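## Task

Complete the stack on the open cabinet beside arm1. From the bottom up it must be: the short square-section timber piece, then the wooden block with three small holes, then the long cardboard box. Each item lies on a long face, sits about centred over the item beneath it, and nothing overhangs the cabinet's edges. Every other object must finish resting directly on the furniture top it started on. The attempt fails if any object from a furniture top ends up lying on the floor without a gripper holding it. It also fails if any object goes into or beneath a piece of furniture, even while gripped. The stack only counts if it stays in place without any robot supporting it. At the end, open the grippers and move the arms away.

## Robot and tools

ROBOTS. There are three identical i2rt Big YAM arms, named arm1, arm2 and arm3. Each has six revolute joints, a two-finger gripper and a wrist camera. With joints 1 and 6 at zero and the hand level and pointing forward, the camera sits above the hand and looks toward the fingertips. The hand reaches roughly 1.0 m from the joint-1 axis. The arms do not coordinate with each other. Loose objects may occasionally get a brief shove from outside.

FRAME. All poses use one shared scene frame, with its origin on the floor and +z pointing up. The hand point is midway between the fingertips. The hand's z axis runs along the fingers, and the fingers open and close along its y axis. The position of each arm's foot is never printed.

JOINTS (absolute targets; radians, gripper in metres; the value after ± is the tolerance counted as reached):
- joint1_rad: -2.879 to 2.879, ±0.045. Yaws the arm about its foot; positive is counter-clockwise seen from above; at 0 the arm extends the way its foot faces.
- joint2_rad: 0 to 3.141, ±0.14. Shoulder. At 0 the upper arm points backward, near level; increasing it lifts the arm and then swings it forward.
- joint3_rad: 0 to 3.019, ±0.09. Elbow. At 0 the forearm lies folded on the upper arm; increasing it opens the elbow.
- joint4_rad: -1.692 to 1.57, ±0.055. Hand pitch; positive tilts the fingers up.
- joint5_rad: -1.57 to 1.57, ±0.03. Sideways hand swing; positive goes to the arm's right.
- joint6_rad: -2.094 to 2.094, ±0.035. Hand roll; positive is clockwise when viewed from behind the hand.
- gripper_m: 0 to 0.093, ±0.003. This is the fingertip gap. Each finger pad can squeeze with roughly 50–62 N, and some grippers manage less.
The joints move at different speeds, so the hand can travel along a wide curve between two postures. A single action runs for at most 15 s.

TOOLS
- execute_actions(actions, cameras). actions is a list holding exactly one action, or it is empty. An empty list only returns the current state and images. The action is an object keyed by robot name ("arm1", "arm2", "arm3"). Each robot takes {"joints": {...}}, a map from joint name to an absolute target. Joints can be listed in any subset; no offsets are used. All listed motions start at once and may end at different times. A joint or arm you leave out may keep pushing toward its earlier target. An unknown key or an out-of-range value rejects the whole call, and then nothing moves. cameras is a list chosen from arm1_cam_wrist, arm2_cam_wrist, arm3_cam_wrist, room_a, room_b, all. Leaving it out, null or ["all"] returns every camera; [] returns none. The result gives each robot's state and one end-of-call image per requested camera, in the order shown on the "pictures" line.
- wait(seconds). Takes 0 to 10 seconds. It sends no new command and returns the same result as an empty action.
- zoom_image(camera, region). region is [x0, y0, x1, y1] in pixels of that camera's latest full image, with (0,0) at the top left. The region can be at most 504×504.
- read_manual(section). Returns only the URDF licence texts ("licences") and moves nothing.
- finished_scene(scene). Takes an integer, 1 or 2, and closes that scene for good. The result reports whether the task succeeded and gives the next task. Sending a reply with no tool call ends every remaining scene. If you resume from a summary, first send an empty execute_actions to learn the current scene and task.

RESULT LINES. joint_positions holds the measured joints. gripper_m is the sum of the two finger joints, joint7 and joint8. Joint torques are raw drive outputs, listed in the joint order, with per-arm offset, scale and noise, and they are not zero even in free air. joint_status gives how each commanded motion ended:
- "off_target": the joint stopped short and may still be pushing.
- "contact_stop": the joint dropped its target and holds where it stopped.
- "time_out": the joint may keep a target, clipped near its position (at most 0.375, 0.375, 0.113, 0.225, 0.075, 0.3 rad for joints 1–6), and keeps pushing. on_its_own lists such joints, and they move there if the path clears. Commanding the reported position eases the push.
- "not_followed", under a "joint command not followed" line with a "cause:" line: a safety check held back that arm's joint targets (self or arm-to-arm clearance). Any gripper target in that action still runs. The arm may retry those targets with later actions.
- "limit_stop_at_motor_heat": see heat below.
on_its_own covers what the call did not command; "held at" shows the held target, not the position. A stop reported in one call cancels your later move, wait and finish calls in that same reply. A result lists any camera whose calibration changed.

CAMERAS. Calibration uses OpenCV pinhole-plus-radial models, 896×504 images, with K, D and T_world_to_cam (scene to camera, metres). Room cameras can be off by up to about 2.3° and 9 mm. Wrist camera poses come from joint readings and can be worse.

AVOID. Do not let two robots press on each other; that fails and ends the run, and a hard hit may too. The clearance check ignores fingers, gripper housings and wrist cameras, and it can react late. The arms do not stop on contact and can push hard; drops, slips, slams and hard pushes all count against you. A joint carrying a load sags when left. Tiny target changes may not move a joint. Holding loads heats the motors, even while you think. A MOTOR HOT line appears from 85 °C. At 100 °C an OVER-TEMPERATURE FAULT makes that arm go limp and fall until it cools; afterwards, resend its targets. While you think, the robots keep your last command.

Each tool is called as a command line: name --argument value for each argument, lists and objects as JSON in quotes; but a table of rows of numbers goes row by row, as --pt "numbers of a row", without its own name.

## Session

execute_actions --actions '[]'

Scene clock: 0.00 s.
Joint torques (N m, as the arm reports them, + toward a larger angle): no reading
arm1.joint_positions: joint1_rad=+0.491 joint2_rad=+0.267 joint3_rad=+1.680 joint4_rad=-1.556 joint5_rad=-0.241 joint6_rad=-0.200 gripper_m=+0.094
arm1.joint_status: not commanded
arm1.hand: x=-0.1910 y=-1.2183 z=+1.4712 quat_wxyz=(+0.159, +0.698, +0.290, -0.635) (m; scene frame)
arm2.joint_positions: joint1_rad=+0.675 joint2_rad=+0.632 joint3_rad=+1.462 joint4_rad=-1.328 joint5_rad=-0.258 joint6_rad=+0.425 gripper_m=+0.095
arm2.joint_status: not commanded
arm2.hand: x=+0.1273 y=+0.1483 z=+1.5107 quat_wxyz=(-0.401, +0.090, -0.853, -0.323) (m; scene frame)
arm3.joint_positions: joint1_rad=-0.173 joint2_rad=+0.277 joint3_rad=+1.317 joint4_rad=-1.253 joint5_rad=-0.291 joint6_rad=-0.737 gripper_m=+0.095
arm3.joint_status: not commanded
arm3.hand: x=+0.4018 y=+1.1883 z=+1.4187 quat_wxyz=(-0.570, +0.187, -0.756, +0.263) (m; scene frame)
pictures: arm1_cam_wrist, arm2_cam_wrist, arm3_cam_wrist, room_a, room_b
camera_calibration (this result's frames):
arm1_cam_wrist: T_world_to_cam=[[-0.605538, 0.780952, 0.153092, 0.608132], [0.484851, 0.514579, -0.707198, 1.76495], [-0.631065, -0.354009, -0.690242, 0.586458], [0, 0, 0, 1]] pos_world=[-0.117397, -1.17552, 1.55987]
arm2_cam_wrist: T_world_to_cam=[[0.411132, -0.774545, -0.480677, 0.790972], [-0.903267, -0.275112, -0.329277, 0.657546], [0.1228, 0.569556, -0.812728, 1.25471], [0, 0, 0, 1]] pos_world=[0.114667, 0.0789135, 1.61645]
arm3_cam_wrist: T_world_to_cam=[[-0.0180376, -0.790001, 0.61284, 0.0783748], [-0.787622, -0.366341, -0.495426, 1.45948], [0.615895, -0.491622, -0.615614, 1.33461], [0, 0, 0, 1]] pos_world=[0.328955, 1.25271, 1.49664]
Images, in order (width x height): arm1_cam_wrist 896x504, arm2_cam_wrist 896x504, arm3_cam_wrist 896x504, room_a 896x504, room_b 896x504.

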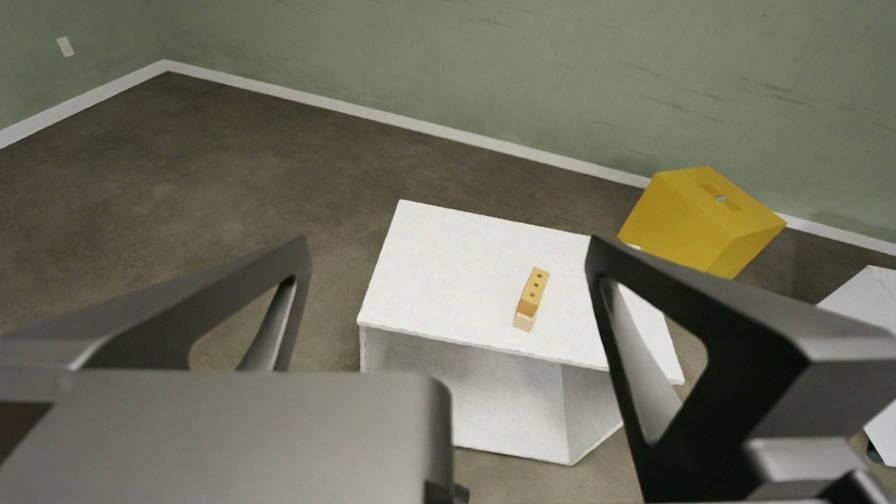

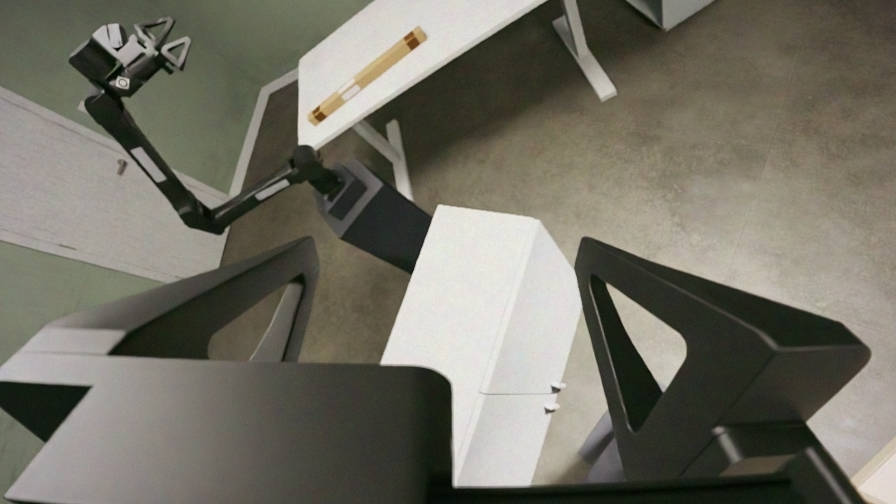

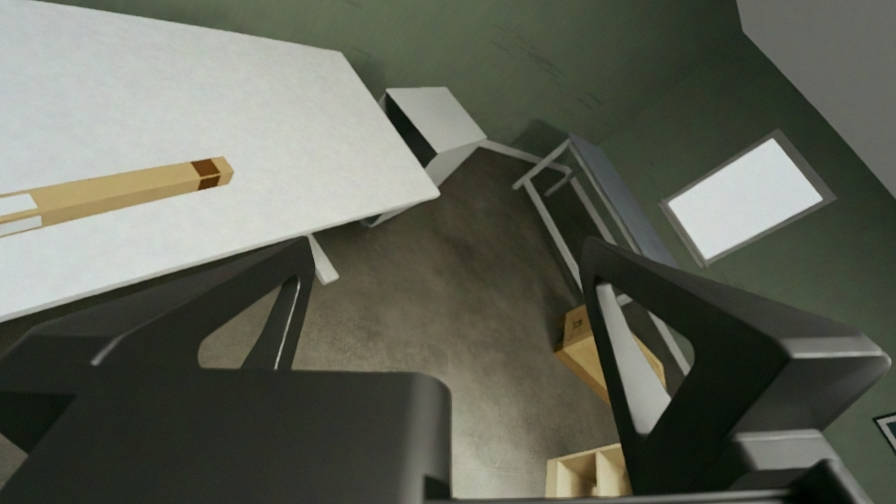

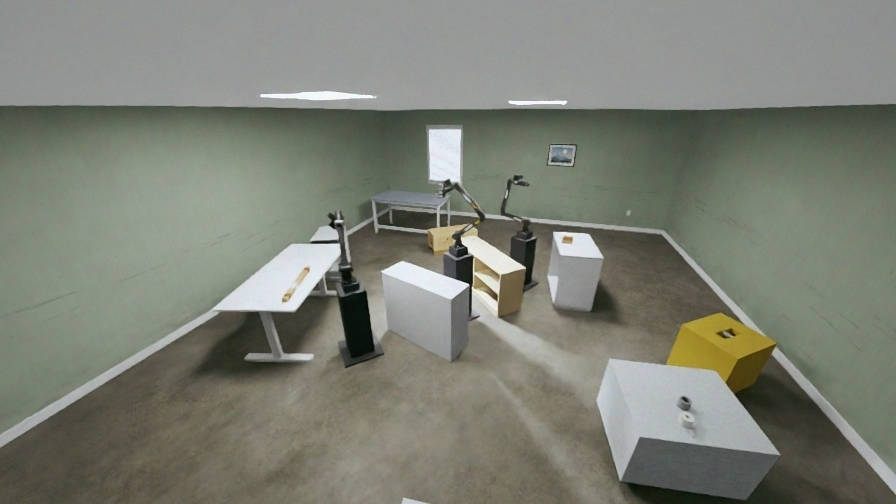

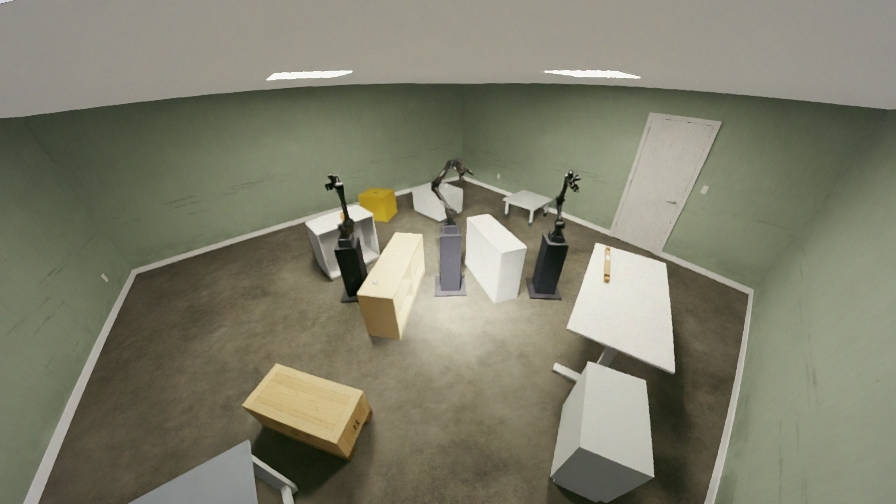

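execute_actions --actions '[{"arm1":{"joints":{"joint1_rad":0.27,"joint2_rad":1.9,"joint3_rad":1.93,"joint4_rad":-1.5,"joint5_rad":0,"joint6_rad":0}},"arm3":{"joints":{"joint1_rad":0.83,"joint2_rad":1.95,"joint3_rad":2.05,"joint4_rad":-1.55,"joint5_rad":0,"joint6_rad":0}},"arm2":{"joints":{"joint1_rad":-1.535,"joint2_rad":1.9,"joint3_rad":1.93,"joint4_rad":-1.5,"joint5_rad":0,"joint6_rad":0}}}]' --cameras '["arm1_cam_wrist","arm2_cam_wrist","arm3_cam_wrist"]'

Scene clock: 11.83 s.
Joint torques (N m, as the arm reports them, + toward a larger angle): arm1=[ -0.23 -16.5   12.04   0.21   0.12   0.08] | arm2=[  0.44 -21.35  10.51   0.02  -0.1   -0.06] | arm3=[ -1.15 -21.27   9.6    0.1    0.21   0.13]
arm1.joint_positions: joint1_rad=+0.271 joint2_rad=+1.901 joint3_rad=+1.900 joint4_rad=-1.502 joint5_rad=-0.003 joint6_rad=-0.008 gripper_m=+0.094
arm1.joint_status: all done
arm1.hand: x=-0.8241 y=-1.3012 z=+1.0460 quat_wxyz=(+0.010, +0.995, +0.091, -0.028) (m; scene frame)
arm2.joint_positions: joint1_rad=-1.543 joint2_rad=+1.918 joint3_rad=+1.908 joint4_rad=-1.490 joint5_rad=+0.003 joint6_rad=+0.010 gripper_m=+0.095
arm2.joint_status: all done
arm2.hand: x=-0.1551 y=-0.6018 z=+1.1534 quat_wxyz=(-0.019, -0.764, -0.644, +0.033) (m; scene frame)
arm3.joint_positions: joint1_rad=+0.835 joint2_rad=+1.952 joint3_rad=+2.031 joint4_rad=-1.536 joint5_rad=-0.001 joint6_rad=-0.012 gripper_m=+0.095
arm3.joint_status: all done
arm3.hand: x=+0.8350 y=+1.5092 z=+1.0786 quat_wxyz=(-0.050, +0.263, -0.963, -0.017) (m; scene frame)
pictures: arm1_cam_wrist, arm2_cam_wrist, arm3_cam_wrist
camera_calibration (this result's frames):
arm1_cam_wrist: T_world_to_cam=[[-0.186881, 0.982302, -0.012594, 1.13491], [0.825205, 0.163924, 0.540523, 0.332983], [0.533022, 0.090621, -0.841235, 1.55996], [0, 0, 0, 1]] pos_world=[-0.89418, -1.31077, 1.1466]
arm2_cam_wrist: T_world_to_cam=[[-0.984952, 0.172297, 0.013564, -0.0623815], [0.154239, 0.840882, 0.518775, -0.0639994], [0.0779773, 0.51306, -0.854803, 1.43376], [0, 0, 0, 1]] pos_world=[-0.163372, -0.671041, 1.25963]
arm3_cam_wrist: T_world_to_cam=[[0.509523, -0.860449, -0.00373965, 0.878927], [-0.746988, -0.444484, 0.494412, 0.766084], [-0.427078, -0.249121, -0.86922, 1.79465], [0, 0, 0, 1]] pos_world=[0.890878, 1.54387, 1.18447]
Images, in order (width x height): arm1_cam_wrist 896x504, arm2_cam_wrist 896x504, arm3_cam_wrist 896x504.

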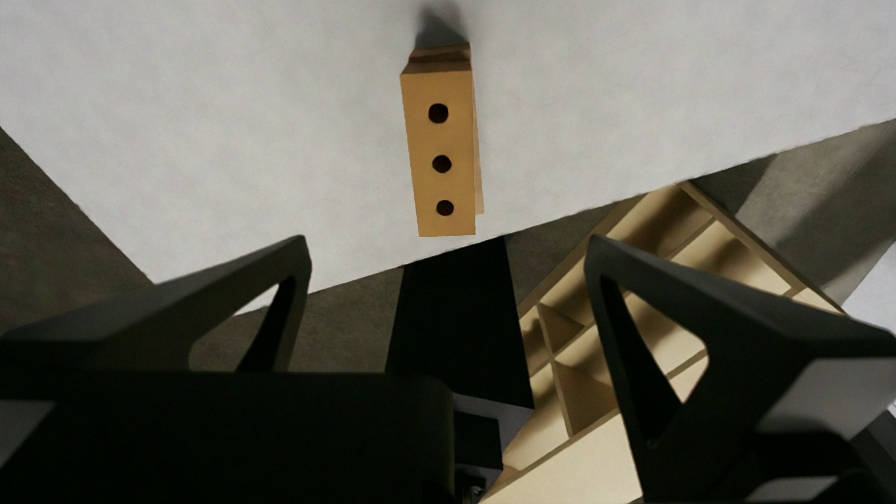

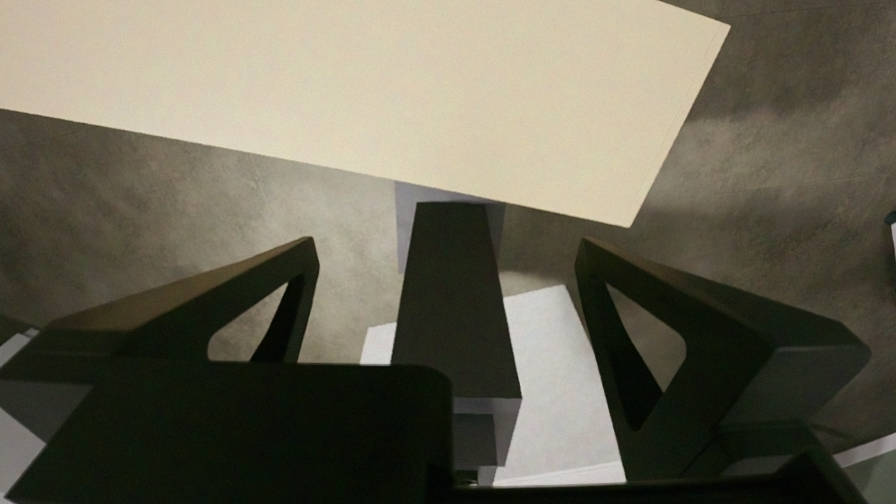

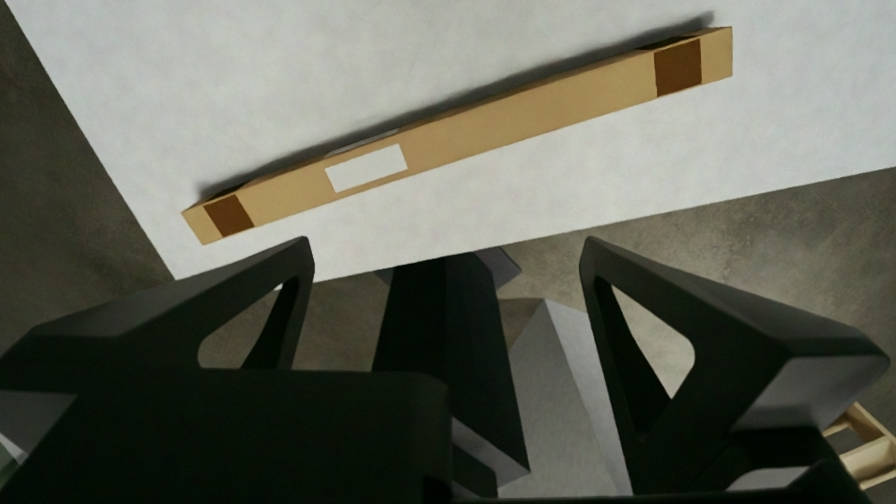

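execute_actions --actions '[{"arm1":{"joints":{"joint1_rad":0.28,"joint2_rad":1.89,"joint3_rad":1.71,"joint4_rad":-1.345,"joint6_rad":-1.94}},"arm3":{"joints":{"joint1_rad":0.868,"joint2_rad":2.06,"joint3_rad":1.59,"joint4_rad":-1.068,"joint6_rad":-1.875}},"arm2":{"joints":{"joint2_rad":1.3,"joint3_rad":1.4,"joint6_rad":1.35}}}]' --cameras '["arm1_cam_wrist","arm3_cam_wrist"]'

Scene clock: 28.07 s.
Joint torques (N m, as the arm reports them, + toward a larger angle): arm1=[  0.69 -15.69  10.04   0.74   0.01  -0.07] | arm2=[ 0.15 -8.22  8.83  0.35  0.    0.13] | arm3=[ -0.95 -21.39   7.57   1.12   0.12  -0.13]
arm1.joint_positions: joint1_rad=+0.271 joint2_rad=+1.887 joint3_rad=+1.699 joint4_rad=-1.363 joint5_rad=-0.003 joint6_rad=-1.932 gripper_m=+0.094
arm1.joint_status: all done
arm1.hand: x=-0.8002 y=-1.2978 z=+0.9773 quat_wxyz=(+0.002, +0.495, +0.869, -0.009) (m; scene frame)
arm2.joint_positions: joint1_rad=-1.543 joint2_rad=+1.279 joint3_rad=+1.403 joint4_rad=-1.494 joint5_rad=+0.003 joint6_rad=+1.340 gripper_m=+0.095
arm2.joint_status: all done
arm2.hand: x=-0.1206 y=-0.3965 z=+1.2572 quat_wxyz=(-0.098, -0.994, -0.036, +0.027) (m; scene frame)
arm3.joint_positions: joint1_rad=+0.870 joint2_rad=+2.062 joint3_rad=+1.584 joint4_rad=-1.083 joint5_rad=-0.001 joint6_rad=-1.863 gripper_m=+0.095
arm3.joint_status: all done
arm3.hand: x=+0.7931 y=+1.5115 z=+0.8471 quat_wxyz=(-0.003, +0.935, -0.353, -0.003) (m; scene frame)
pictures: arm1_cam_wrist, arm3_cam_wrist
camera_calibration (this result's frames):
arm1_cam_wrist: T_world_to_cam=[[-0.857176, -0.514779, 0.0158467, -1.37186], [-0.411969, 0.703799, 0.578747, 0.0231795], [-0.30908, 0.48956, -0.815353, 1.30767], [0, 0, 0, 1]] pos_world=[-0.762199, -1.3627, 1.07454]
arm3_cam_wrist: T_world_to_cam=[[0.659931, 0.751308, 0.00519401, -1.66168], [0.611679, -0.541273, 0.576952, -0.150877], [0.43628, -0.377571, -0.816762, 1.0411], [0, 0, 0, 1]] pos_world=[0.734671, 1.55986, 0.946013]
Images, in order (width x height): arm1_cam_wrist 896x504, arm3_cam_wrist 896x504.

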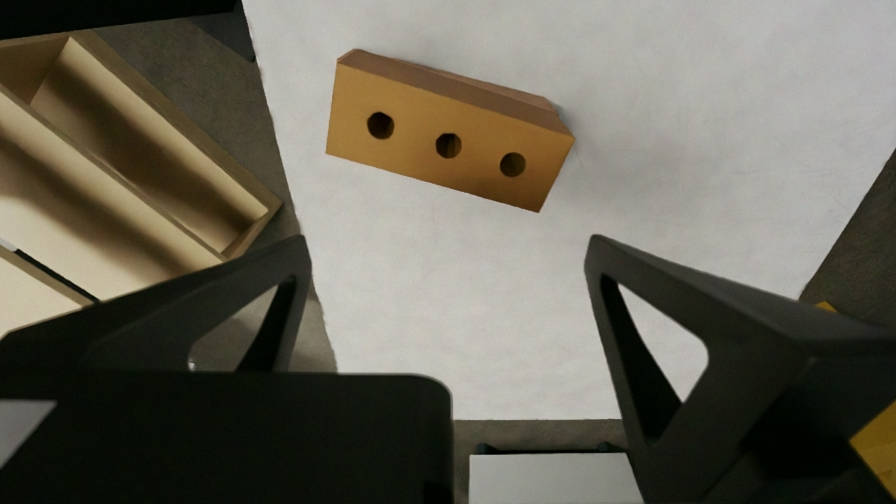

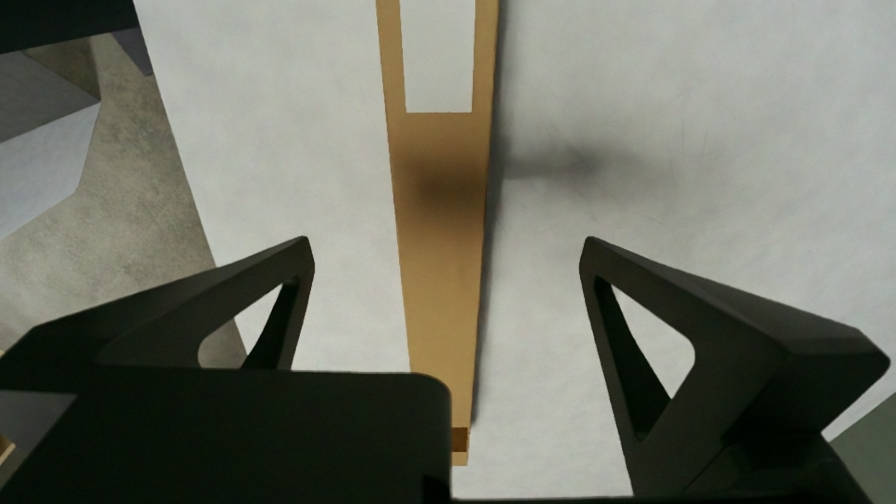

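execute_actions --actions '[{"arm3":{"joints":{"joint2_rad":2.182,"joint3_rad":1.522,"joint4_rad":-0.872}},"arm1":{"joints":{"joint2_rad":1.4,"joint3_rad":1.45}}}]' --cameras '["arm3_cam_wrist"]'

Scene clock: 35.40 s.
Joint torques (N m, as the arm reports them, + toward a larger angle): arm1=[ 0.61 -9.11 10.21  0.93  0.01 -0.04] | arm2=[ 0.14 -8.21  8.82  0.35 -0.01  0.13] | arm3=[ -0.99 -22.18   6.67   1.11   0.12  -0.14]
arm1.joint_positions: joint1_rad=+0.271 joint2_rad=+1.394 joint3_rad=+1.445 joint4_rad=-1.355 joint5_rad=-0.003 joint6_rad=-1.933 gripper_m=+0.094
arm1.joint_status: all done
arm1.hand: x=-0.6879 y=-1.2761 z=+1.1241 quat_wxyz=(-0.093, +0.491, +0.862, -0.087) (m; scene frame)
arm2.joint_positions: joint1_rad=-1.543 joint2_rad=+1.279 joint3_rad=+1.403 joint4_rad=-1.494 joint5_rad=+0.003 joint6_rad=+1.340 gripper_m=+0.095
arm2.joint_status: not commanded
arm2.hand: x=-0.1206 y=-0.3965 z=+1.2572 quat_wxyz=(-0.098, -0.994, -0.036, +0.027) (m; scene frame)
arm3.joint_positions: joint1_rad=+0.870 joint2_rad=+2.189 joint3_rad=+1.516 joint4_rad=-0.887 joint5_rad=-0.001 joint6_rad=-1.863 gripper_m=+0.095
arm3.joint_status: all done
arm3.hand: x=+0.7889 y=+1.5097 z=+0.7523 quat_wxyz=(-0.003, +0.936, -0.353, -0.003) (m; scene frame)
pictures: arm3_cam_wrist
camera_calibration (this result's frames):
arm3_cam_wrist: T_world_to_cam=[[0.659358, 0.7518, 0.0066599, -1.65846], [0.611335, -0.541279, 0.57731, -0.0945616], [0.437626, -0.376583, -0.816498, 0.962003], [0, 0, 0, 1]] pos_world=[0.730329, 1.55792, 0.85111]
Images, in order (width x height): arm3_cam_wrist 896x504.

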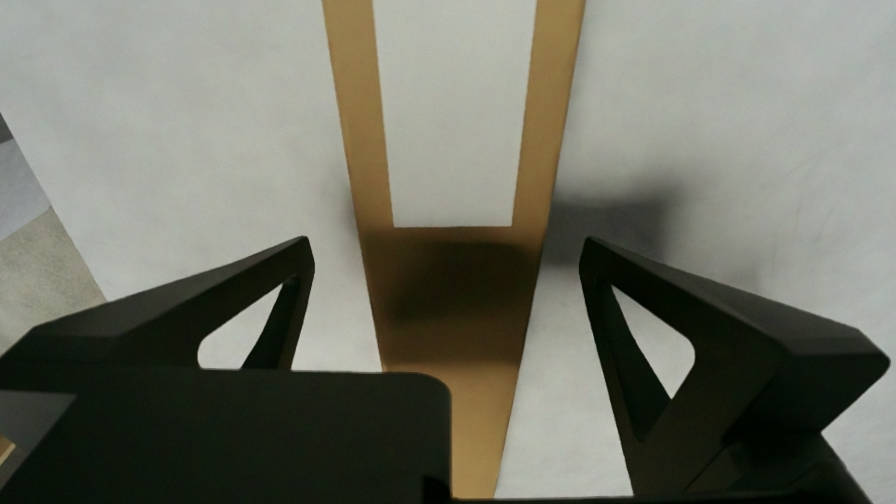

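execute_actions --actions '[{"arm3":{"joints":{"gripper_m":0.02}},"arm1":{"joints":{"joint6_rad":-1.35,"joint4_rad":-1.5}}}]' --cameras '[]'

execute_actions --actions '[{"arm3":{"joints":{"joint2_rad":2.02,"joint4_rad":-1.06}}}]' --cameras '["arm3_cam_wrist"]'

Scene clock: 41.03 s.
Joint torques (N m, as the arm reports them, + toward a larger angle): arm1=[ 0.6  -8.95  9.97 -0.49  0.    0.08] | arm2=[ 0.14 -8.21  8.83  0.35  0.    0.13] | arm3=[ -0.92 -22.19   6.68   1.09   0.12  -0.12]
arm1.joint_positions: joint1_rad=+0.271 joint2_rad=+1.394 joint3_rad=+1.445 joint4_rad=-1.483 joint5_rad=-0.003 joint6_rad=-1.358 gripper_m=+0.094
arm1.joint_status: all done
arm1.hand: x=-0.6576 y=-1.2708 z=+1.1182 quat_wxyz=(-0.029, +0.719, +0.692, -0.057) (m; scene frame)
arm2.joint_positions: joint1_rad=-1.543 joint2_rad=+1.279 joint3_rad=+1.403 joint4_rad=-1.494 joint5_rad=+0.003 joint6_rad=+1.340 gripper_m=+0.095
arm2.joint_status: not commanded
arm2.hand: x=-0.1206 y=-0.3965 z=+1.2572 quat_wxyz=(-0.098, -0.994, -0.036, +0.027) (m; scene frame)
arm3.joint_positions: joint1_rad=+0.870 joint2_rad=+2.189 joint3_rad=+1.516 joint4_rad=-0.887 joint5_rad=-0.001 joint6_rad=-1.865 gripper_m=+0.049
arm3.joint_status: gripper_m off_target (ended at +0.049, target +0.020)
arm3.hand: x=+0.7890 y=+1.5098 z=+0.7523 quat_wxyz=(-0.003, +0.936, -0.353, -0.002) (m; scene frame)
pictures: none
No camera images: the call's "cameras" was empty. Leave "cameras" out to get every camera's image.

Scene clock: 42.27 s.
Joint torques (N m, as the arm reports them, + toward a larger angle): arm1=[ 0.58 -8.98  9.99 -0.49  0.    0.09] | arm2=[ 0.16 -8.21  8.83  0.35  0.    0.13] | arm3=[ -0.97 -19.41   7.47  -0.24   0.12  -0.12]
arm1.joint_positions: joint1_rad=+0.271 joint2_rad=+1.394 joint3_rad=+1.445 joint4_rad=-1.483 joint5_rad=-0.003 joint6_rad=-1.358 gripper_m=+0.094
arm1.joint_status: not commanded
arm1.hand: x=-0.6576 y=-1.2708 z=+1.1182 quat_wxyz=(-0.029, +0.719, +0.692, -0.057) (m; scene frame)
arm2.joint_positions: joint1_rad=-1.543 joint2_rad=+1.279 joint3_rad=+1.403 joint4_rad=-1.494 joint5_rad=+0.003 joint6_rad=+1.340 gripper_m=+0.095
arm2.joint_status: not commanded
arm2.hand: x=-0.1206 y=-0.3965 z=+1.2572 quat_wxyz=(-0.098, -0.994, -0.036, +0.027) (m; scene frame)
arm3.joint_positions: joint1_rad=+0.870 joint2_rad=+2.013 joint3_rad=+1.516 joint4_rad=-1.045 joint5_rad=-0.001 joint6_rad=-1.865 gripper_m=+0.049
arm3.joint_status: all done
arm3.hand: x=+0.7817 y=+1.5044 z=+0.8525 quat_wxyz=(-0.011, +0.936, -0.353, +0.003) (m; scene frame)
pictures: arm3_cam_wrist
camera_calibration (this result's frames):
arm3_cam_wrist: T_world_to_cam=[[0.658348, 0.752313, 0.0245476, -1.66565], [0.602681, -0.546381, 0.581587, -0.140126], [0.450948, -0.368092, -0.813114, 1.01894], [0, 0, 0, 1]] pos_world=[0.721537, 1.55159, 0.9509]
Images, in order (width x height): arm3_cam_wrist 896x504.

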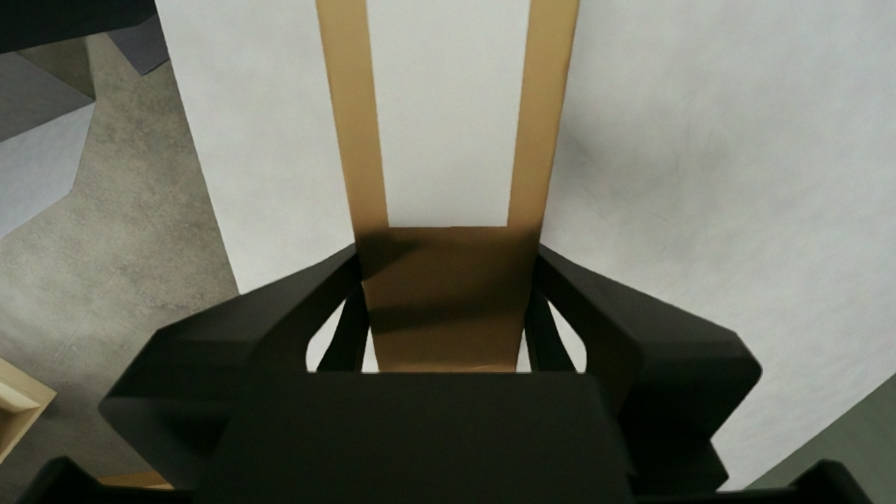

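execute_actions --actions '[{"arm3":{"joints":{"joint1_rad":-1.56,"joint2_rad":2.08,"joint3_rad":1.72,"joint4_rad":-1.17,"joint6_rad":-1.97}},"arm2":{"joints":{"joint1_rad":-0.6}}}]' --cameras '["arm3_cam_wrist","room_b"]'

Scene clock: 46.17 s.
Joint torques (N m, as the arm reports them, + toward a larger angle): arm1=[ 0.56 -8.91  9.98 -0.5   0.    0.08] | arm2=[-0.57 -9.04  8.82  0.32  0.1   0.13] | arm3=[ -1.03 -22.67   9.24  -0.22   0.09  -0.14]
arm1.joint_positions: joint1_rad=+0.271 joint2_rad=+1.394 joint3_rad=+1.445 joint4_rad=-1.483 joint5_rad=-0.003 joint6_rad=-1.358 gripper_m=+0.094
arm1.joint_status: not commanded
arm1.hand: x=-0.6576 y=-1.2708 z=+1.1182 quat_wxyz=(-0.029, +0.719, +0.692, -0.057) (m; scene frame)
arm2.joint_positions: joint1_rad=-0.599 joint2_rad=+1.285 joint3_rad=+1.403 joint4_rad=-1.494 joint5_rad=+0.000 joint6_rad=+1.340 gripper_m=+0.095
arm2.joint_status: all done
arm2.hand: x=+0.2322 y=-0.2846 z=+1.2501 quat_wxyz=(-0.091, -0.870, -0.484, -0.021) (m; scene frame)
arm3.joint_positions: joint1_rad=-1.559 joint2_rad=+2.088 joint3_rad=+1.695 joint4_rad=-1.156 joint5_rad=+0.000 joint6_rad=-1.958 gripper_m=+0.049
arm3.joint_status: all done
arm3.hand: x=+0.0959 y=+0.5959 z=+0.8766 quat_wxyz=(+0.009, +0.043, -0.999, +0.009) (m; scene frame)
pictures: arm3_cam_wrist, room_b
camera_calibration (this result's frames):
arm3_cam_wrist: T_world_to_cam=[[0.0876328, -0.995943, 0.0204364, 0.568927], [-0.799076, -0.0580311, 0.598422, -0.408566], [-0.594809, -0.0687716, -0.80092, 0.924583], [0, 0, 0, 1]] pos_world=[0.173618, 0.606494, 0.973385]
Images, in order (width x height): arm3_cam_wrist 896x504, room_b 896x504.

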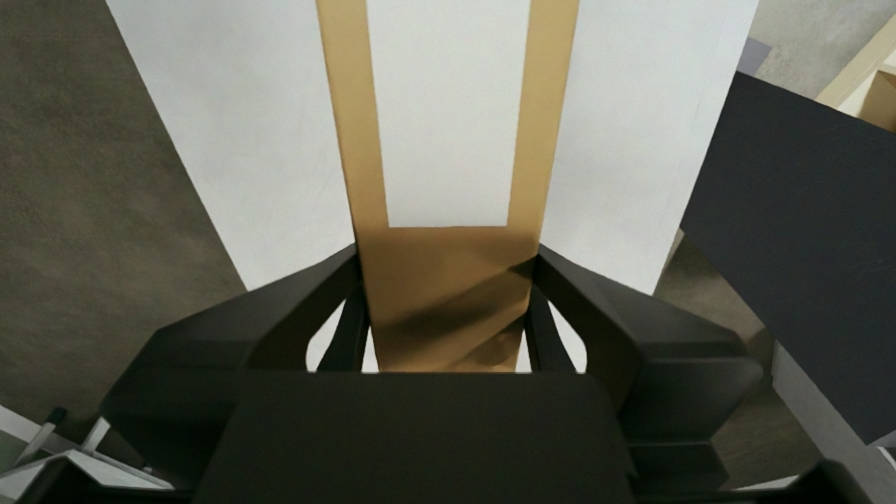

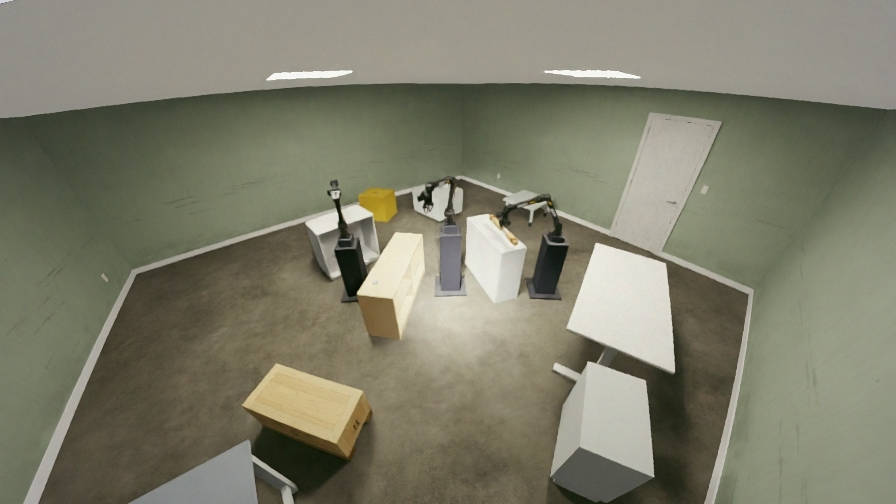

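execute_actions --actions '[{"arm3":{"joints":{"joint2_rad":2.225,"joint4_rad":-1.005}}}]' --cameras '["arm3_cam_wrist"]'

Scene clock: 51.57 s.
Joint torques (N m, as the arm reports them, + toward a larger angle): arm1=[ 0.59 -8.92  9.96 -0.47  0.    0.08] | arm2=[-0.52 -9.02  8.81  0.32  0.1   0.13] | arm3=[ -1.27 -22.8    8.71   1.14   0.16  -0.13]
arm1.joint_positions: joint1_rad=+0.271 joint2_rad=+1.394 joint3_rad=+1.445 joint4_rad=-1.483 joint5_rad=-0.003 joint6_rad=-1.358 gripper_m=+0.094
arm1.joint_status: not commanded
arm1.hand: x=-0.6576 y=-1.2708 z=+1.1182 quat_wxyz=(-0.029, +0.719, +0.692, -0.057) (m; scene frame)
arm2.joint_positions: joint1_rad=-0.599 joint2_rad=+1.285 joint3_rad=+1.403 joint4_rad=-1.494 joint5_rad=+0.000 joint6_rad=+1.340 gripper_m=+0.095
arm2.joint_status: not commanded
arm2.hand: x=+0.2322 y=-0.2846 z=+1.2501 quat_wxyz=(-0.091, -0.870, -0.484, -0.021) (m; scene frame)
arm3.joint_positions: joint1_rad=-1.559 joint2_rad=+2.223 joint3_rad=+1.697 joint4_rad=-1.020 joint5_rad=-0.002 joint6_rad=-1.958 gripper_m=+0.049
arm3.joint_status: all done
arm3.hand: x=+0.0907 y=+0.5811 z=+0.7951 quat_wxyz=(+0.009, +0.043, -0.999, +0.011) (m; scene frame)
pictures: arm3_cam_wrist
camera_calibration (this result's frames):
arm3_cam_wrist: T_world_to_cam=[[0.08806, -0.995843, 0.0232694, 0.553994], [-0.799728, -0.0567524, 0.597674, -0.364871], [-0.593869, -0.0712404, -0.801401, 0.856956], [0, 0, 0, 1]] pos_world=[0.168337, 0.592034, 0.891948]
Images, in order (width x height): arm3_cam_wrist 896x504.

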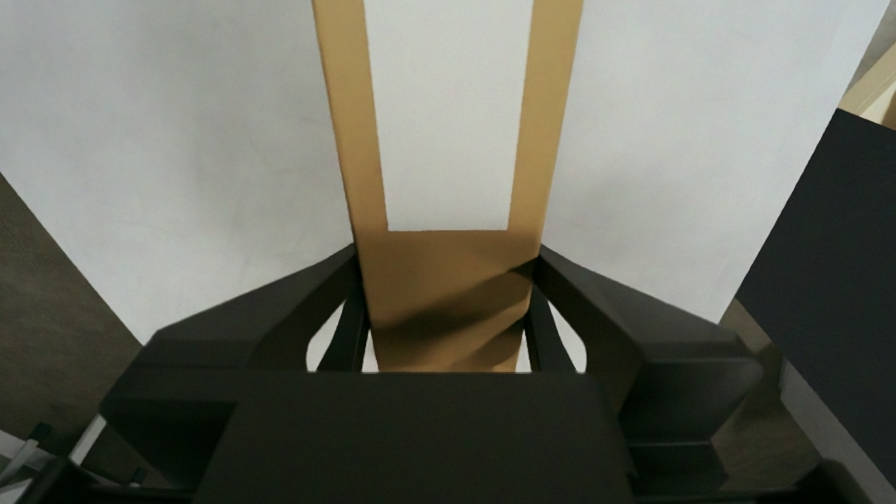

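execute_actions --actions '[{"arm3":{"joints":{"joint2_rad":2.255}}}]' --cameras '["arm3_cam_wrist"]'

Scene clock: 53.00 s.
Joint torques (N m, as the arm reports them, + toward a larger angle): arm1=[ 0.69 -8.95  9.98 -0.5   0.    0.08] | arm2=[-0.56 -9.    8.82  0.33  0.1   0.13] | arm3=[ -1.23 -20.21   8.66   1.11   0.17  -0.13]
arm1.joint_positions: joint1_rad=+0.271 joint2_rad=+1.394 joint3_rad=+1.445 joint4_rad=-1.483 joint5_rad=-0.003 joint6_rad=-1.358 gripper_m=+0.094
arm1.joint_status: not commanded
arm1.hand: x=-0.6576 y=-1.2708 z=+1.1182 quat_wxyz=(-0.029, +0.719, +0.692, -0.057) (m; scene frame)
arm2.joint_positions: joint1_rad=-0.599 joint2_rad=+1.285 joint3_rad=+1.403 joint4_rad=-1.494 joint5_rad=+0.000 joint6_rad=+1.340 gripper_m=+0.095
arm2.joint_status: not commanded
arm2.hand: x=+0.2322 y=-0.2846 z=+1.2501 quat_wxyz=(-0.091, -0.870, -0.484, -0.021) (m; scene frame)
arm3.joint_positions: joint1_rad=-1.559 joint2_rad=+2.226 joint3_rad=+1.697 joint4_rad=-1.019 joint5_rad=-0.002 joint6_rad=-1.958 gripper_m=+0.049
arm3.joint_status: all done
arm3.hand: x=+0.0908 y=+0.5815 z=+0.7932 quat_wxyz=(+0.008, +0.043, -0.999, +0.010) (m; scene frame)
pictures: arm3_cam_wrist
camera_calibration (this result's frames):
arm3_cam_wrist: T_world_to_cam=[[0.0880204, -0.995894, 0.0211528, 0.556086], [-0.800136, -0.0580382, 0.597005, -0.362339], [-0.593326, -0.0694737, -0.801959, 0.854884], [0, 0, 0, 1]] pos_world=[0.168358, 0.592166, 0.890137]
Images, in order (width x height): arm3_cam_wrist 896x504.

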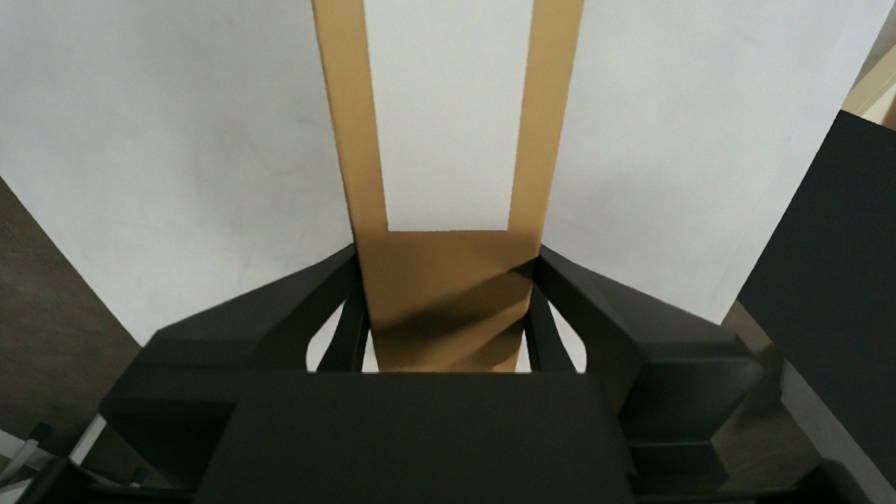

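execute_actions --actions '[{"arm3":{"joints":{"joint2_rad":2.22,"gripper_m":0.093}},"arm2":{"joints":{"joint1_rad":0.0,"joint6_rad":1.225}}}]' --cameras '[]'

execute_actions --actions '[{"arm3":{"joints":{"joint2_rad":2.05,"joint4_rad":-1.19}},"arm2":{"joints":{"joint1_rad":0.7}}}]' --cameras '[]'

execute_actions --actions '[{"arm3":{"joints":{"joint2_rad":0.9,"joint3_rad":1.0,"joint4_rad":-1.45}},"arm2":{"joints":{"joint1_rad":1.508,"joint2_rad":1.45,"joint4_rad":-1.4}}}]' --cameras '[]'

execute_actions --actions '[{"arm2":{"joints":{"joint2_rad":2.108,"joint3_rad":1.515,"joint4_rad":-0.92}}}]' --cameras '["arm2_cam_wrist"]'

Scene clock: 62.33 s.
Joint torques (N m, as the arm reports them, + toward a larger angle): arm1=[ 0.66 -8.86  9.98 -0.51  0.01  0.08] | arm2=[-0.43 -9.08  8.81  0.32  0.1  -0.08] | arm3=[ -1.28 -23.57   8.59   1.1    0.16  -0.13]
arm1.joint_positions: joint1_rad=+0.271 joint2_rad=+1.394 joint3_rad=+1.445 joint4_rad=-1.483 joint5_rad=-0.003 joint6_rad=-1.358 gripper_m=+0.094
arm1.joint_status: not commanded
arm1.hand: x=-0.6576 y=-1.2708 z=+1.1182 quat_wxyz=(-0.029, +0.719, +0.692, -0.057) (m; scene frame)
arm2.joint_positions: joint1_rad=+0.003 joint2_rad=+1.285 joint3_rad=+1.403 joint4_rad=-1.494 joint5_rad=+0.000 joint6_rad=+1.235 gripper_m=+0.095
arm2.joint_status: all done
arm2.hand: x=+0.3452 y=-0.0714 z=+1.2485 quat_wxyz=(-0.079, -0.649, -0.755, -0.044) (m; scene frame)
arm3.joint_positions: joint1_rad=-1.559 joint2_rad=+2.226 joint3_rad=+1.697 joint4_rad=-1.019 joint5_rad=-0.002 joint6_rad=-1.959 gripper_m=+0.093
arm3.joint_status: all done
arm3.hand: x=+0.0907 y=+0.5814 z=+0.7937 quat_wxyz=(+0.008, +0.043, -0.999, +0.010) (m; scene frame)
pictures: none
No camera images: the call's "cameras" was empty. Leave "cameras" out to get every camera's image.

Scene clock: 63.60 s.
Joint torques (N m, as the arm reports them, + toward a larger angle): arm1=[ 0.5  -8.85  9.97 -0.47  0.    0.08] | arm2=[-0.33 -9.03  8.82  0.33  0.09 -0.07] | arm3=[ -1.25 -20.7    9.31  -0.17   0.16  -0.13]
arm1.joint_positions: joint1_rad=+0.271 joint2_rad=+1.394 joint3_rad=+1.445 joint4_rad=-1.483 joint5_rad=-0.003 joint6_rad=-1.358 gripper_m=+0.094
arm1.joint_status: not commanded
arm1.hand: x=-0.6576 y=-1.2708 z=+1.1182 quat_wxyz=(-0.029, +0.719, +0.692, -0.057) (m; scene frame)
arm2.joint_positions: joint1_rad=+0.702 joint2_rad=+1.285 joint3_rad=+1.403 joint4_rad=-1.494 joint5_rad=+0.000 joint6_rad=+1.234 gripper_m=+0.095
arm2.joint_status: all done
arm2.hand: x=+0.3000 y=+0.2039 z=+1.2489 quat_wxyz=(-0.056, -0.351, -0.932, -0.072) (m; scene frame)
arm3.joint_positions: joint1_rad=-1.559 joint2_rad=+2.041 joint3_rad=+1.697 joint4_rad=-1.175 joint5_rad=-0.002 joint6_rad=-1.959 gripper_m=+0.093
arm3.joint_status: all done
arm3.hand: x=+0.0966 y=+0.5961 z=+0.9054 quat_wxyz=(+0.013, +0.043, -0.999, +0.023) (m; scene frame)
pictures: none
No camera images: the call's "cameras" was empty. Leave "cameras" out to get every camera's image.

Scene clock: 65.33 s.
Joint torques (N m, as the arm reports them, + toward a larger angle): arm1=[ 0.64 -8.98  9.96 -0.48  0.    0.09] | arm2=[ -0.54 -13.47   9.12   0.57   0.11  -0.06] | arm3=[-1.07 -1.29  7.65  0.43  0.17 -0.11]
arm1.joint_positions: joint1_rad=+0.271 joint2_rad=+1.394 joint3_rad=+1.445 joint4_rad=-1.483 joint5_rad=-0.003 joint6_rad=-1.358 gripper_m=+0.094
arm1.joint_status: not commanded
arm1.hand: x=-0.6576 y=-1.2708 z=+1.1182 quat_wxyz=(-0.029, +0.719, +0.692, -0.057) (m; scene frame)
arm2.joint_positions: joint1_rad=+1.513 joint2_rad=+1.462 joint3_rad=+1.395 joint4_rad=-1.405 joint5_rad=+0.000 joint6_rad=+1.233 gripper_m=+0.095
arm2.joint_status: all done
arm2.hand: x=+0.0551 y=+0.4441 z=+1.1792 quat_wxyz=(-0.008, +0.045, -0.998, -0.047) (m; scene frame)
arm3.joint_positions: joint1_rad=-1.559 joint2_rad=+0.893 joint3_rad=+1.009 joint4_rad=-1.439 joint5_rad=-0.002 joint6_rad=-1.959 gripper_m=+0.093
arm3.joint_status: all done
arm3.hand: x=+0.2026 y=+0.9293 z=+1.1162 quat_wxyz=(+0.046, +0.044, -0.991, +0.116) (m; scene frame)
pictures: none
No camera images: the call's "cameras" was empty. Leave "cameras" out to get every camera's image.

Scene clock: 66.73 s.
Joint torques (N m, as the arm reports them, + toward a larger angle): arm1=[ 0.57 -8.87  9.97 -0.46  0.01  0.08] | arm2=[ -0.5  -20.93   8.43   0.62   0.11  -0.05] | arm3=[-1.02 -1.26  7.66  0.42  0.17 -0.11]
arm1.joint_positions: joint1_rad=+0.271 joint2_rad=+1.394 joint3_rad=+1.445 joint4_rad=-1.483 joint5_rad=-0.003 joint6_rad=-1.358 gripper_m=+0.094
arm1.joint_status: not commanded
arm1.hand: x=-0.6576 y=-1.2708 z=+1.1182 quat_wxyz=(-0.029, +0.719, +0.692, -0.057) (m; scene frame)
arm2.joint_positions: joint1_rad=+1.513 joint2_rad=+2.120 joint3_rad=+1.496 joint4_rad=-0.930 joint5_rad=+0.000 joint6_rad=+1.233 gripper_m=+0.095
arm2.joint_status: all done
arm2.hand: x=+0.0848 y=+0.5773 z=+0.8836 quat_wxyz=(+0.004, +0.046, -0.999, -0.008) (m; scene frame)
arm3.joint_positions: joint1_rad=-1.559 joint2_rad=+0.893 joint3_rad=+1.009 joint4_rad=-1.439 joint5_rad=-0.002 joint6_rad=-1.959 gripper_m=+0.093
arm3.joint_status: not commanded
arm3.hand: x=+0.2026 y=+0.9293 z=+1.1162 quat_wxyz=(+0.046, +0.044, -0.991, +0.116) (m; scene frame)
pictures: arm2_cam_wrist
camera_calibration (this result's frames):
arm2_cam_wrist: T_world_to_cam=[[0.0880903, -0.995976, -0.0164736, 0.584418], [-0.80511, -0.0809276, 0.587578, -0.399824], [-0.586547, -0.0384969, -0.809, 0.913795], [0, 0, 0, 1]] pos_world=[0.1626, 0.584888, 0.983815]
Images, in order (width x height): arm2_cam_wrist 896x504.

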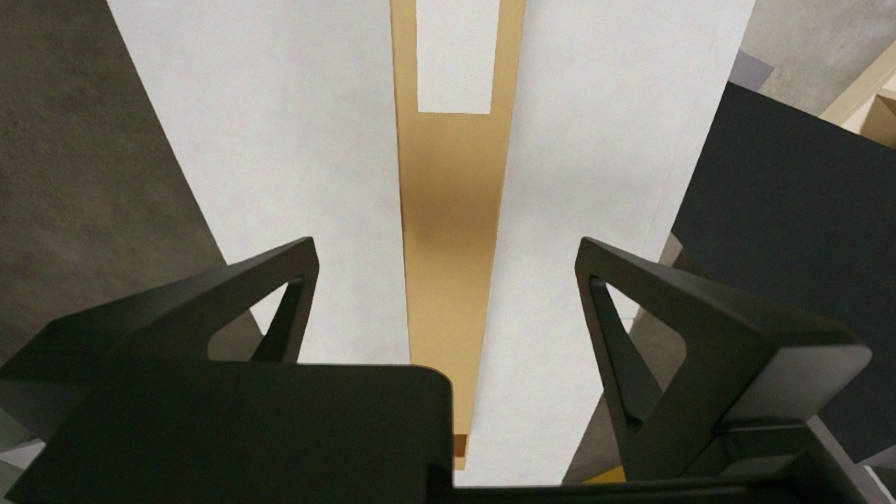

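execute_actions --actions '[{"arm2":{"joints":{"joint2_rad":2.293,"joint4_rad":-0.772,"joint6_rad":1.27}}}]' --cameras '["arm2_cam_wrist"]'

Scene clock: 70.17 s.
Joint torques (N m, as the arm reports them, + toward a larger angle): arm1=[ 0.56 -8.94  9.99 -0.49  0.    0.08] | arm2=[ -0.5  -20.38   7.27   0.52   0.11   0.15] | arm3=[-1.07 -1.26  7.66  0.44  0.17 -0.11]
arm1.joint_positions: joint1_rad=+0.271 joint2_rad=+1.394 joint3_rad=+1.445 joint4_rad=-1.483 joint5_rad=-0.003 joint6_rad=-1.358 gripper_m=+0.094
arm1.joint_status: not commanded
arm1.hand: x=-0.6576 y=-1.2708 z=+1.1182 quat_wxyz=(-0.029, +0.719, +0.692, -0.057) (m; scene frame)
arm2.joint_positions: joint1_rad=+1.513 joint2_rad=+2.294 joint3_rad=+1.499 joint4_rad=-0.782 joint5_rad=+0.000 joint6_rad=+1.260 gripper_m=+0.095
arm2.joint_status: all done
arm2.hand: x=+0.0831 y=+0.5754 z=+0.7854 quat_wxyz=(+0.007, +0.032, -0.999, +0.003) (m; scene frame)
arm3.joint_positions: joint1_rad=-1.559 joint2_rad=+0.893 joint3_rad=+1.009 joint4_rad=-1.439 joint5_rad=-0.002 joint6_rad=-1.959 gripper_m=+0.093
arm3.joint_status: not commanded
arm3.hand: x=+0.2026 y=+0.9293 z=+1.1162 quat_wxyz=(+0.046, +0.044, -0.991, +0.116) (m; scene frame)
pictures: arm2_cam_wrist
camera_calibration (this result's frames):
arm2_cam_wrist: T_world_to_cam=[[0.0613239, -0.998106, 0.00483427, 0.567722], [-0.803566, -0.0464972, 0.593397, -0.368204], [-0.592049, -0.0402741, -0.804895, 0.831533], [0, 0, 0, 1]] pos_world=[0.161617, 0.583015, 0.885044]
Images, in order (width x height): arm2_cam_wrist 896x504.

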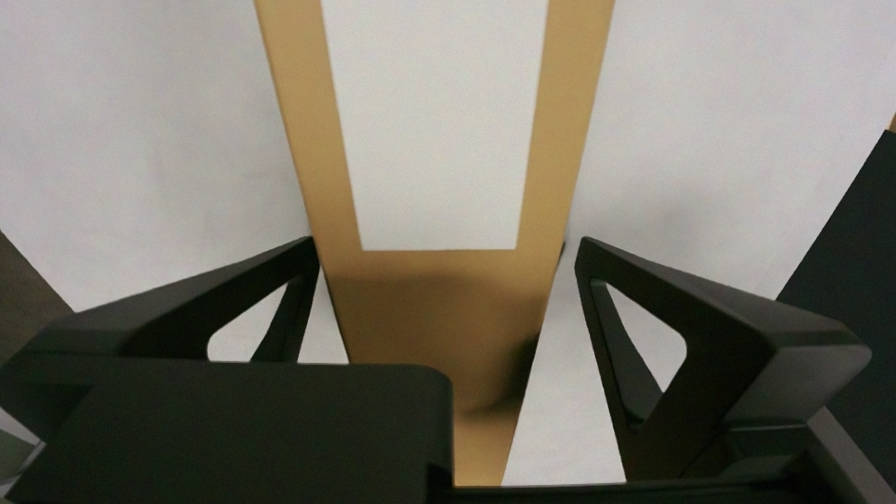

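execute_actions --actions '[{"arm2":{"joints":{"gripper_m":0.02}}}]' --cameras '[]'

execute_actions --actions '[{"arm2":{"joints":{"joint2_rad":2.13,"joint4_rad":-0.94}}}]' --cameras '[]'

execute_actions --actions '[{"arm2":{"joints":{"joint1_rad":-1.585,"joint2_rad":2.18,"joint3_rad":1.65,"joint4_rad":-1.01,"joint6_rad":1.765}}}]' --cameras '["arm2_cam_wrist","room_b"]'

Scene clock: 75.47 s.
Joint torques (N m, as the arm reports them, + toward a larger angle): arm1=[ 0.6  -8.84  9.96 -0.47  0.01  0.08] | arm2=[ -0.43 -20.9    7.21   0.54   0.11   0.13] | arm3=[-1.07 -1.26  7.67  0.44  0.17 -0.11]
arm1.joint_positions: joint1_rad=+0.271 joint2_rad=+1.394 joint3_rad=+1.445 joint4_rad=-1.483 joint5_rad=-0.003 joint6_rad=-1.358 gripper_m=+0.094
arm1.joint_status: not commanded
arm1.hand: x=-0.6576 y=-1.2708 z=+1.1182 quat_wxyz=(-0.029, +0.719, +0.692, -0.057) (m; scene frame)
arm2.joint_positions: joint1_rad=+1.513 joint2_rad=+2.294 joint3_rad=+1.499 joint4_rad=-0.781 joint5_rad=+0.000 joint6_rad=+1.262 gripper_m=+0.049
arm2.joint_status: gripper_m off_target (ended at +0.049, target +0.020)
arm2.hand: x=+0.0831 y=+0.5755 z=+0.7854 quat_wxyz=(+0.007, +0.031, -0.999, +0.003) (m; scene frame)
arm3.joint_positions: joint1_rad=-1.559 joint2_rad=+0.893 joint3_rad=+1.009 joint4_rad=-1.439 joint5_rad=-0.002 joint6_rad=-1.959 gripper_m=+0.093
arm3.joint_status: not commanded
arm3.hand: x=+0.2026 y=+0.9293 z=+1.1162 quat_wxyz=(+0.046, +0.044, -0.991, +0.116) (m; scene frame)
pictures: none
No camera images: the call's "cameras" was empty. Leave "cameras" out to get every camera's image.

Scene clock: 76.60 s.
Joint torques (N m, as the arm reports them, + toward a larger angle): arm1=[ 0.53 -8.91  9.96 -0.51  0.01  0.09] | arm2=[ -0.45 -18.3    8.35  -0.08   0.11   0.12] | arm3=[-1.05 -1.27  7.66  0.43  0.17 -0.11]
arm1.joint_positions: joint1_rad=+0.271 joint2_rad=+1.394 joint3_rad=+1.445 joint4_rad=-1.483 joint5_rad=-0.003 joint6_rad=-1.358 gripper_m=+0.094
arm1.joint_status: not commanded
arm1.hand: x=-0.6576 y=-1.2708 z=+1.1182 quat_wxyz=(-0.029, +0.719, +0.692, -0.057) (m; scene frame)
arm2.joint_positions: joint1_rad=+1.513 joint2_rad=+2.110 joint3_rad=+1.499 joint4_rad=-0.930 joint5_rad=+0.000 joint6_rad=+1.262 gripper_m=+0.049
arm2.joint_status: all done
arm2.hand: x=+0.0857 y=+0.5807 z=+0.8906 quat_wxyz=(+0.003, +0.031, -0.999, -0.014) (m; scene frame)
arm3.joint_positions: joint1_rad=-1.559 joint2_rad=+0.893 joint3_rad=+1.009 joint4_rad=-1.439 joint5_rad=-0.002 joint6_rad=-1.959 gripper_m=+0.093
arm3.joint_status: not commanded
arm3.hand: x=+0.2026 y=+0.9293 z=+1.1162 quat_wxyz=(+0.046, +0.044, -0.991, +0.116) (m; scene frame)
pictures: none
No camera images: the call's "cameras" was empty. Leave "cameras" out to get every camera's image.

Scene clock: 79.43 s.
Joint torques (N m, as the arm reports them, + toward a larger angle): arm1=[ 0.54 -8.94  9.94 -0.48  0.    0.08] | arm2=[ -0.32 -19.71   8.58  -0.12   0.02   0.14] | arm3=[-1.03 -1.26  7.66  0.44  0.17 -0.11]
arm1.joint_positions: joint1_rad=+0.271 joint2_rad=+1.394 joint3_rad=+1.445 joint4_rad=-1.483 joint5_rad=-0.003 joint6_rad=-1.358 gripper_m=+0.094
arm1.joint_status: not commanded
arm1.hand: x=-0.6576 y=-1.2708 z=+1.1182 quat_wxyz=(-0.029, +0.719, +0.692, -0.057) (m; scene frame)
arm2.joint_positions: joint1_rad=-1.589 joint2_rad=+2.161 joint3_rad=+1.637 joint4_rad=-1.000 joint5_rad=+0.002 joint6_rad=+1.756 gripper_m=+0.049
arm2.joint_status: all done
arm2.hand: x=-0.1893 y=-0.6136 z=+0.9095 quat_wxyz=(-0.025, -0.981, +0.194, +0.008) (m; scene frame)
arm3.joint_positions: joint1_rad=-1.559 joint2_rad=+0.893 joint3_rad=+1.009 joint4_rad=-1.439 joint5_rad=-0.002 joint6_rad=-1.959 gripper_m=+0.093
arm3.joint_status: not commanded
arm3.hand: x=+0.2026 y=+0.9293 z=+1.1162 quat_wxyz=(+0.046, +0.044, -0.991, +0.116) (m; scene frame)
pictures: arm2_cam_wrist, room_b
camera_calibration (this result's frames):
arm2_cam_wrist: T_world_to_cam=[[0.382704, 0.922382, -0.0524246, 0.688361], [0.765982, -0.285063, 0.576204, -0.549647], [0.516536, -0.260672, -0.815623, 0.806651], [0, 0, 0, 1]] pos_world=[-0.259083, -0.581345, 1.01072]
Images, in order (width x height): arm2_cam_wrist 896x504, room_b 896x504.

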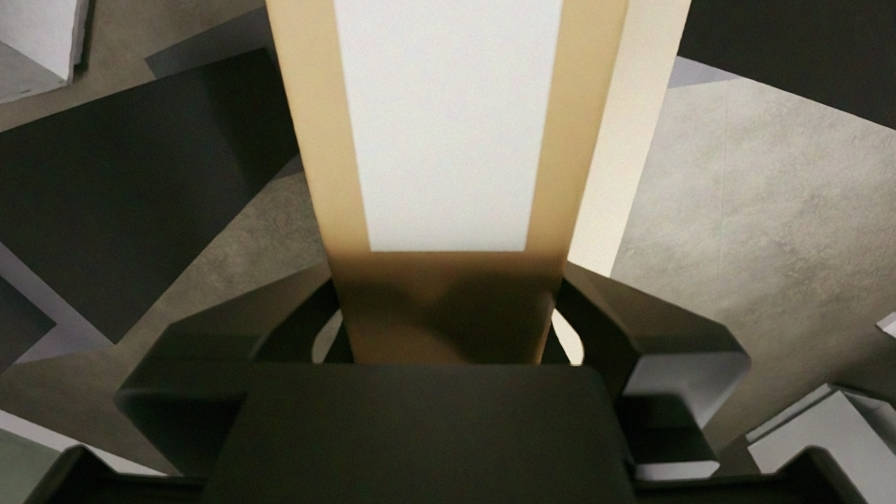

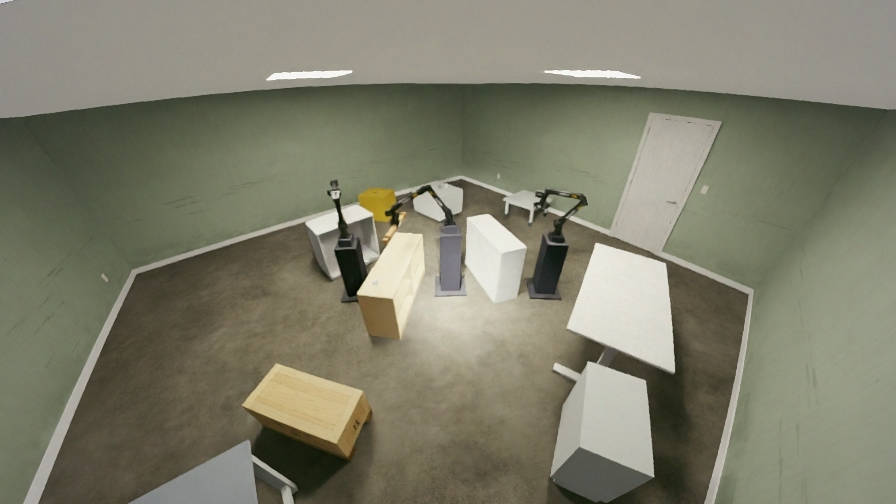

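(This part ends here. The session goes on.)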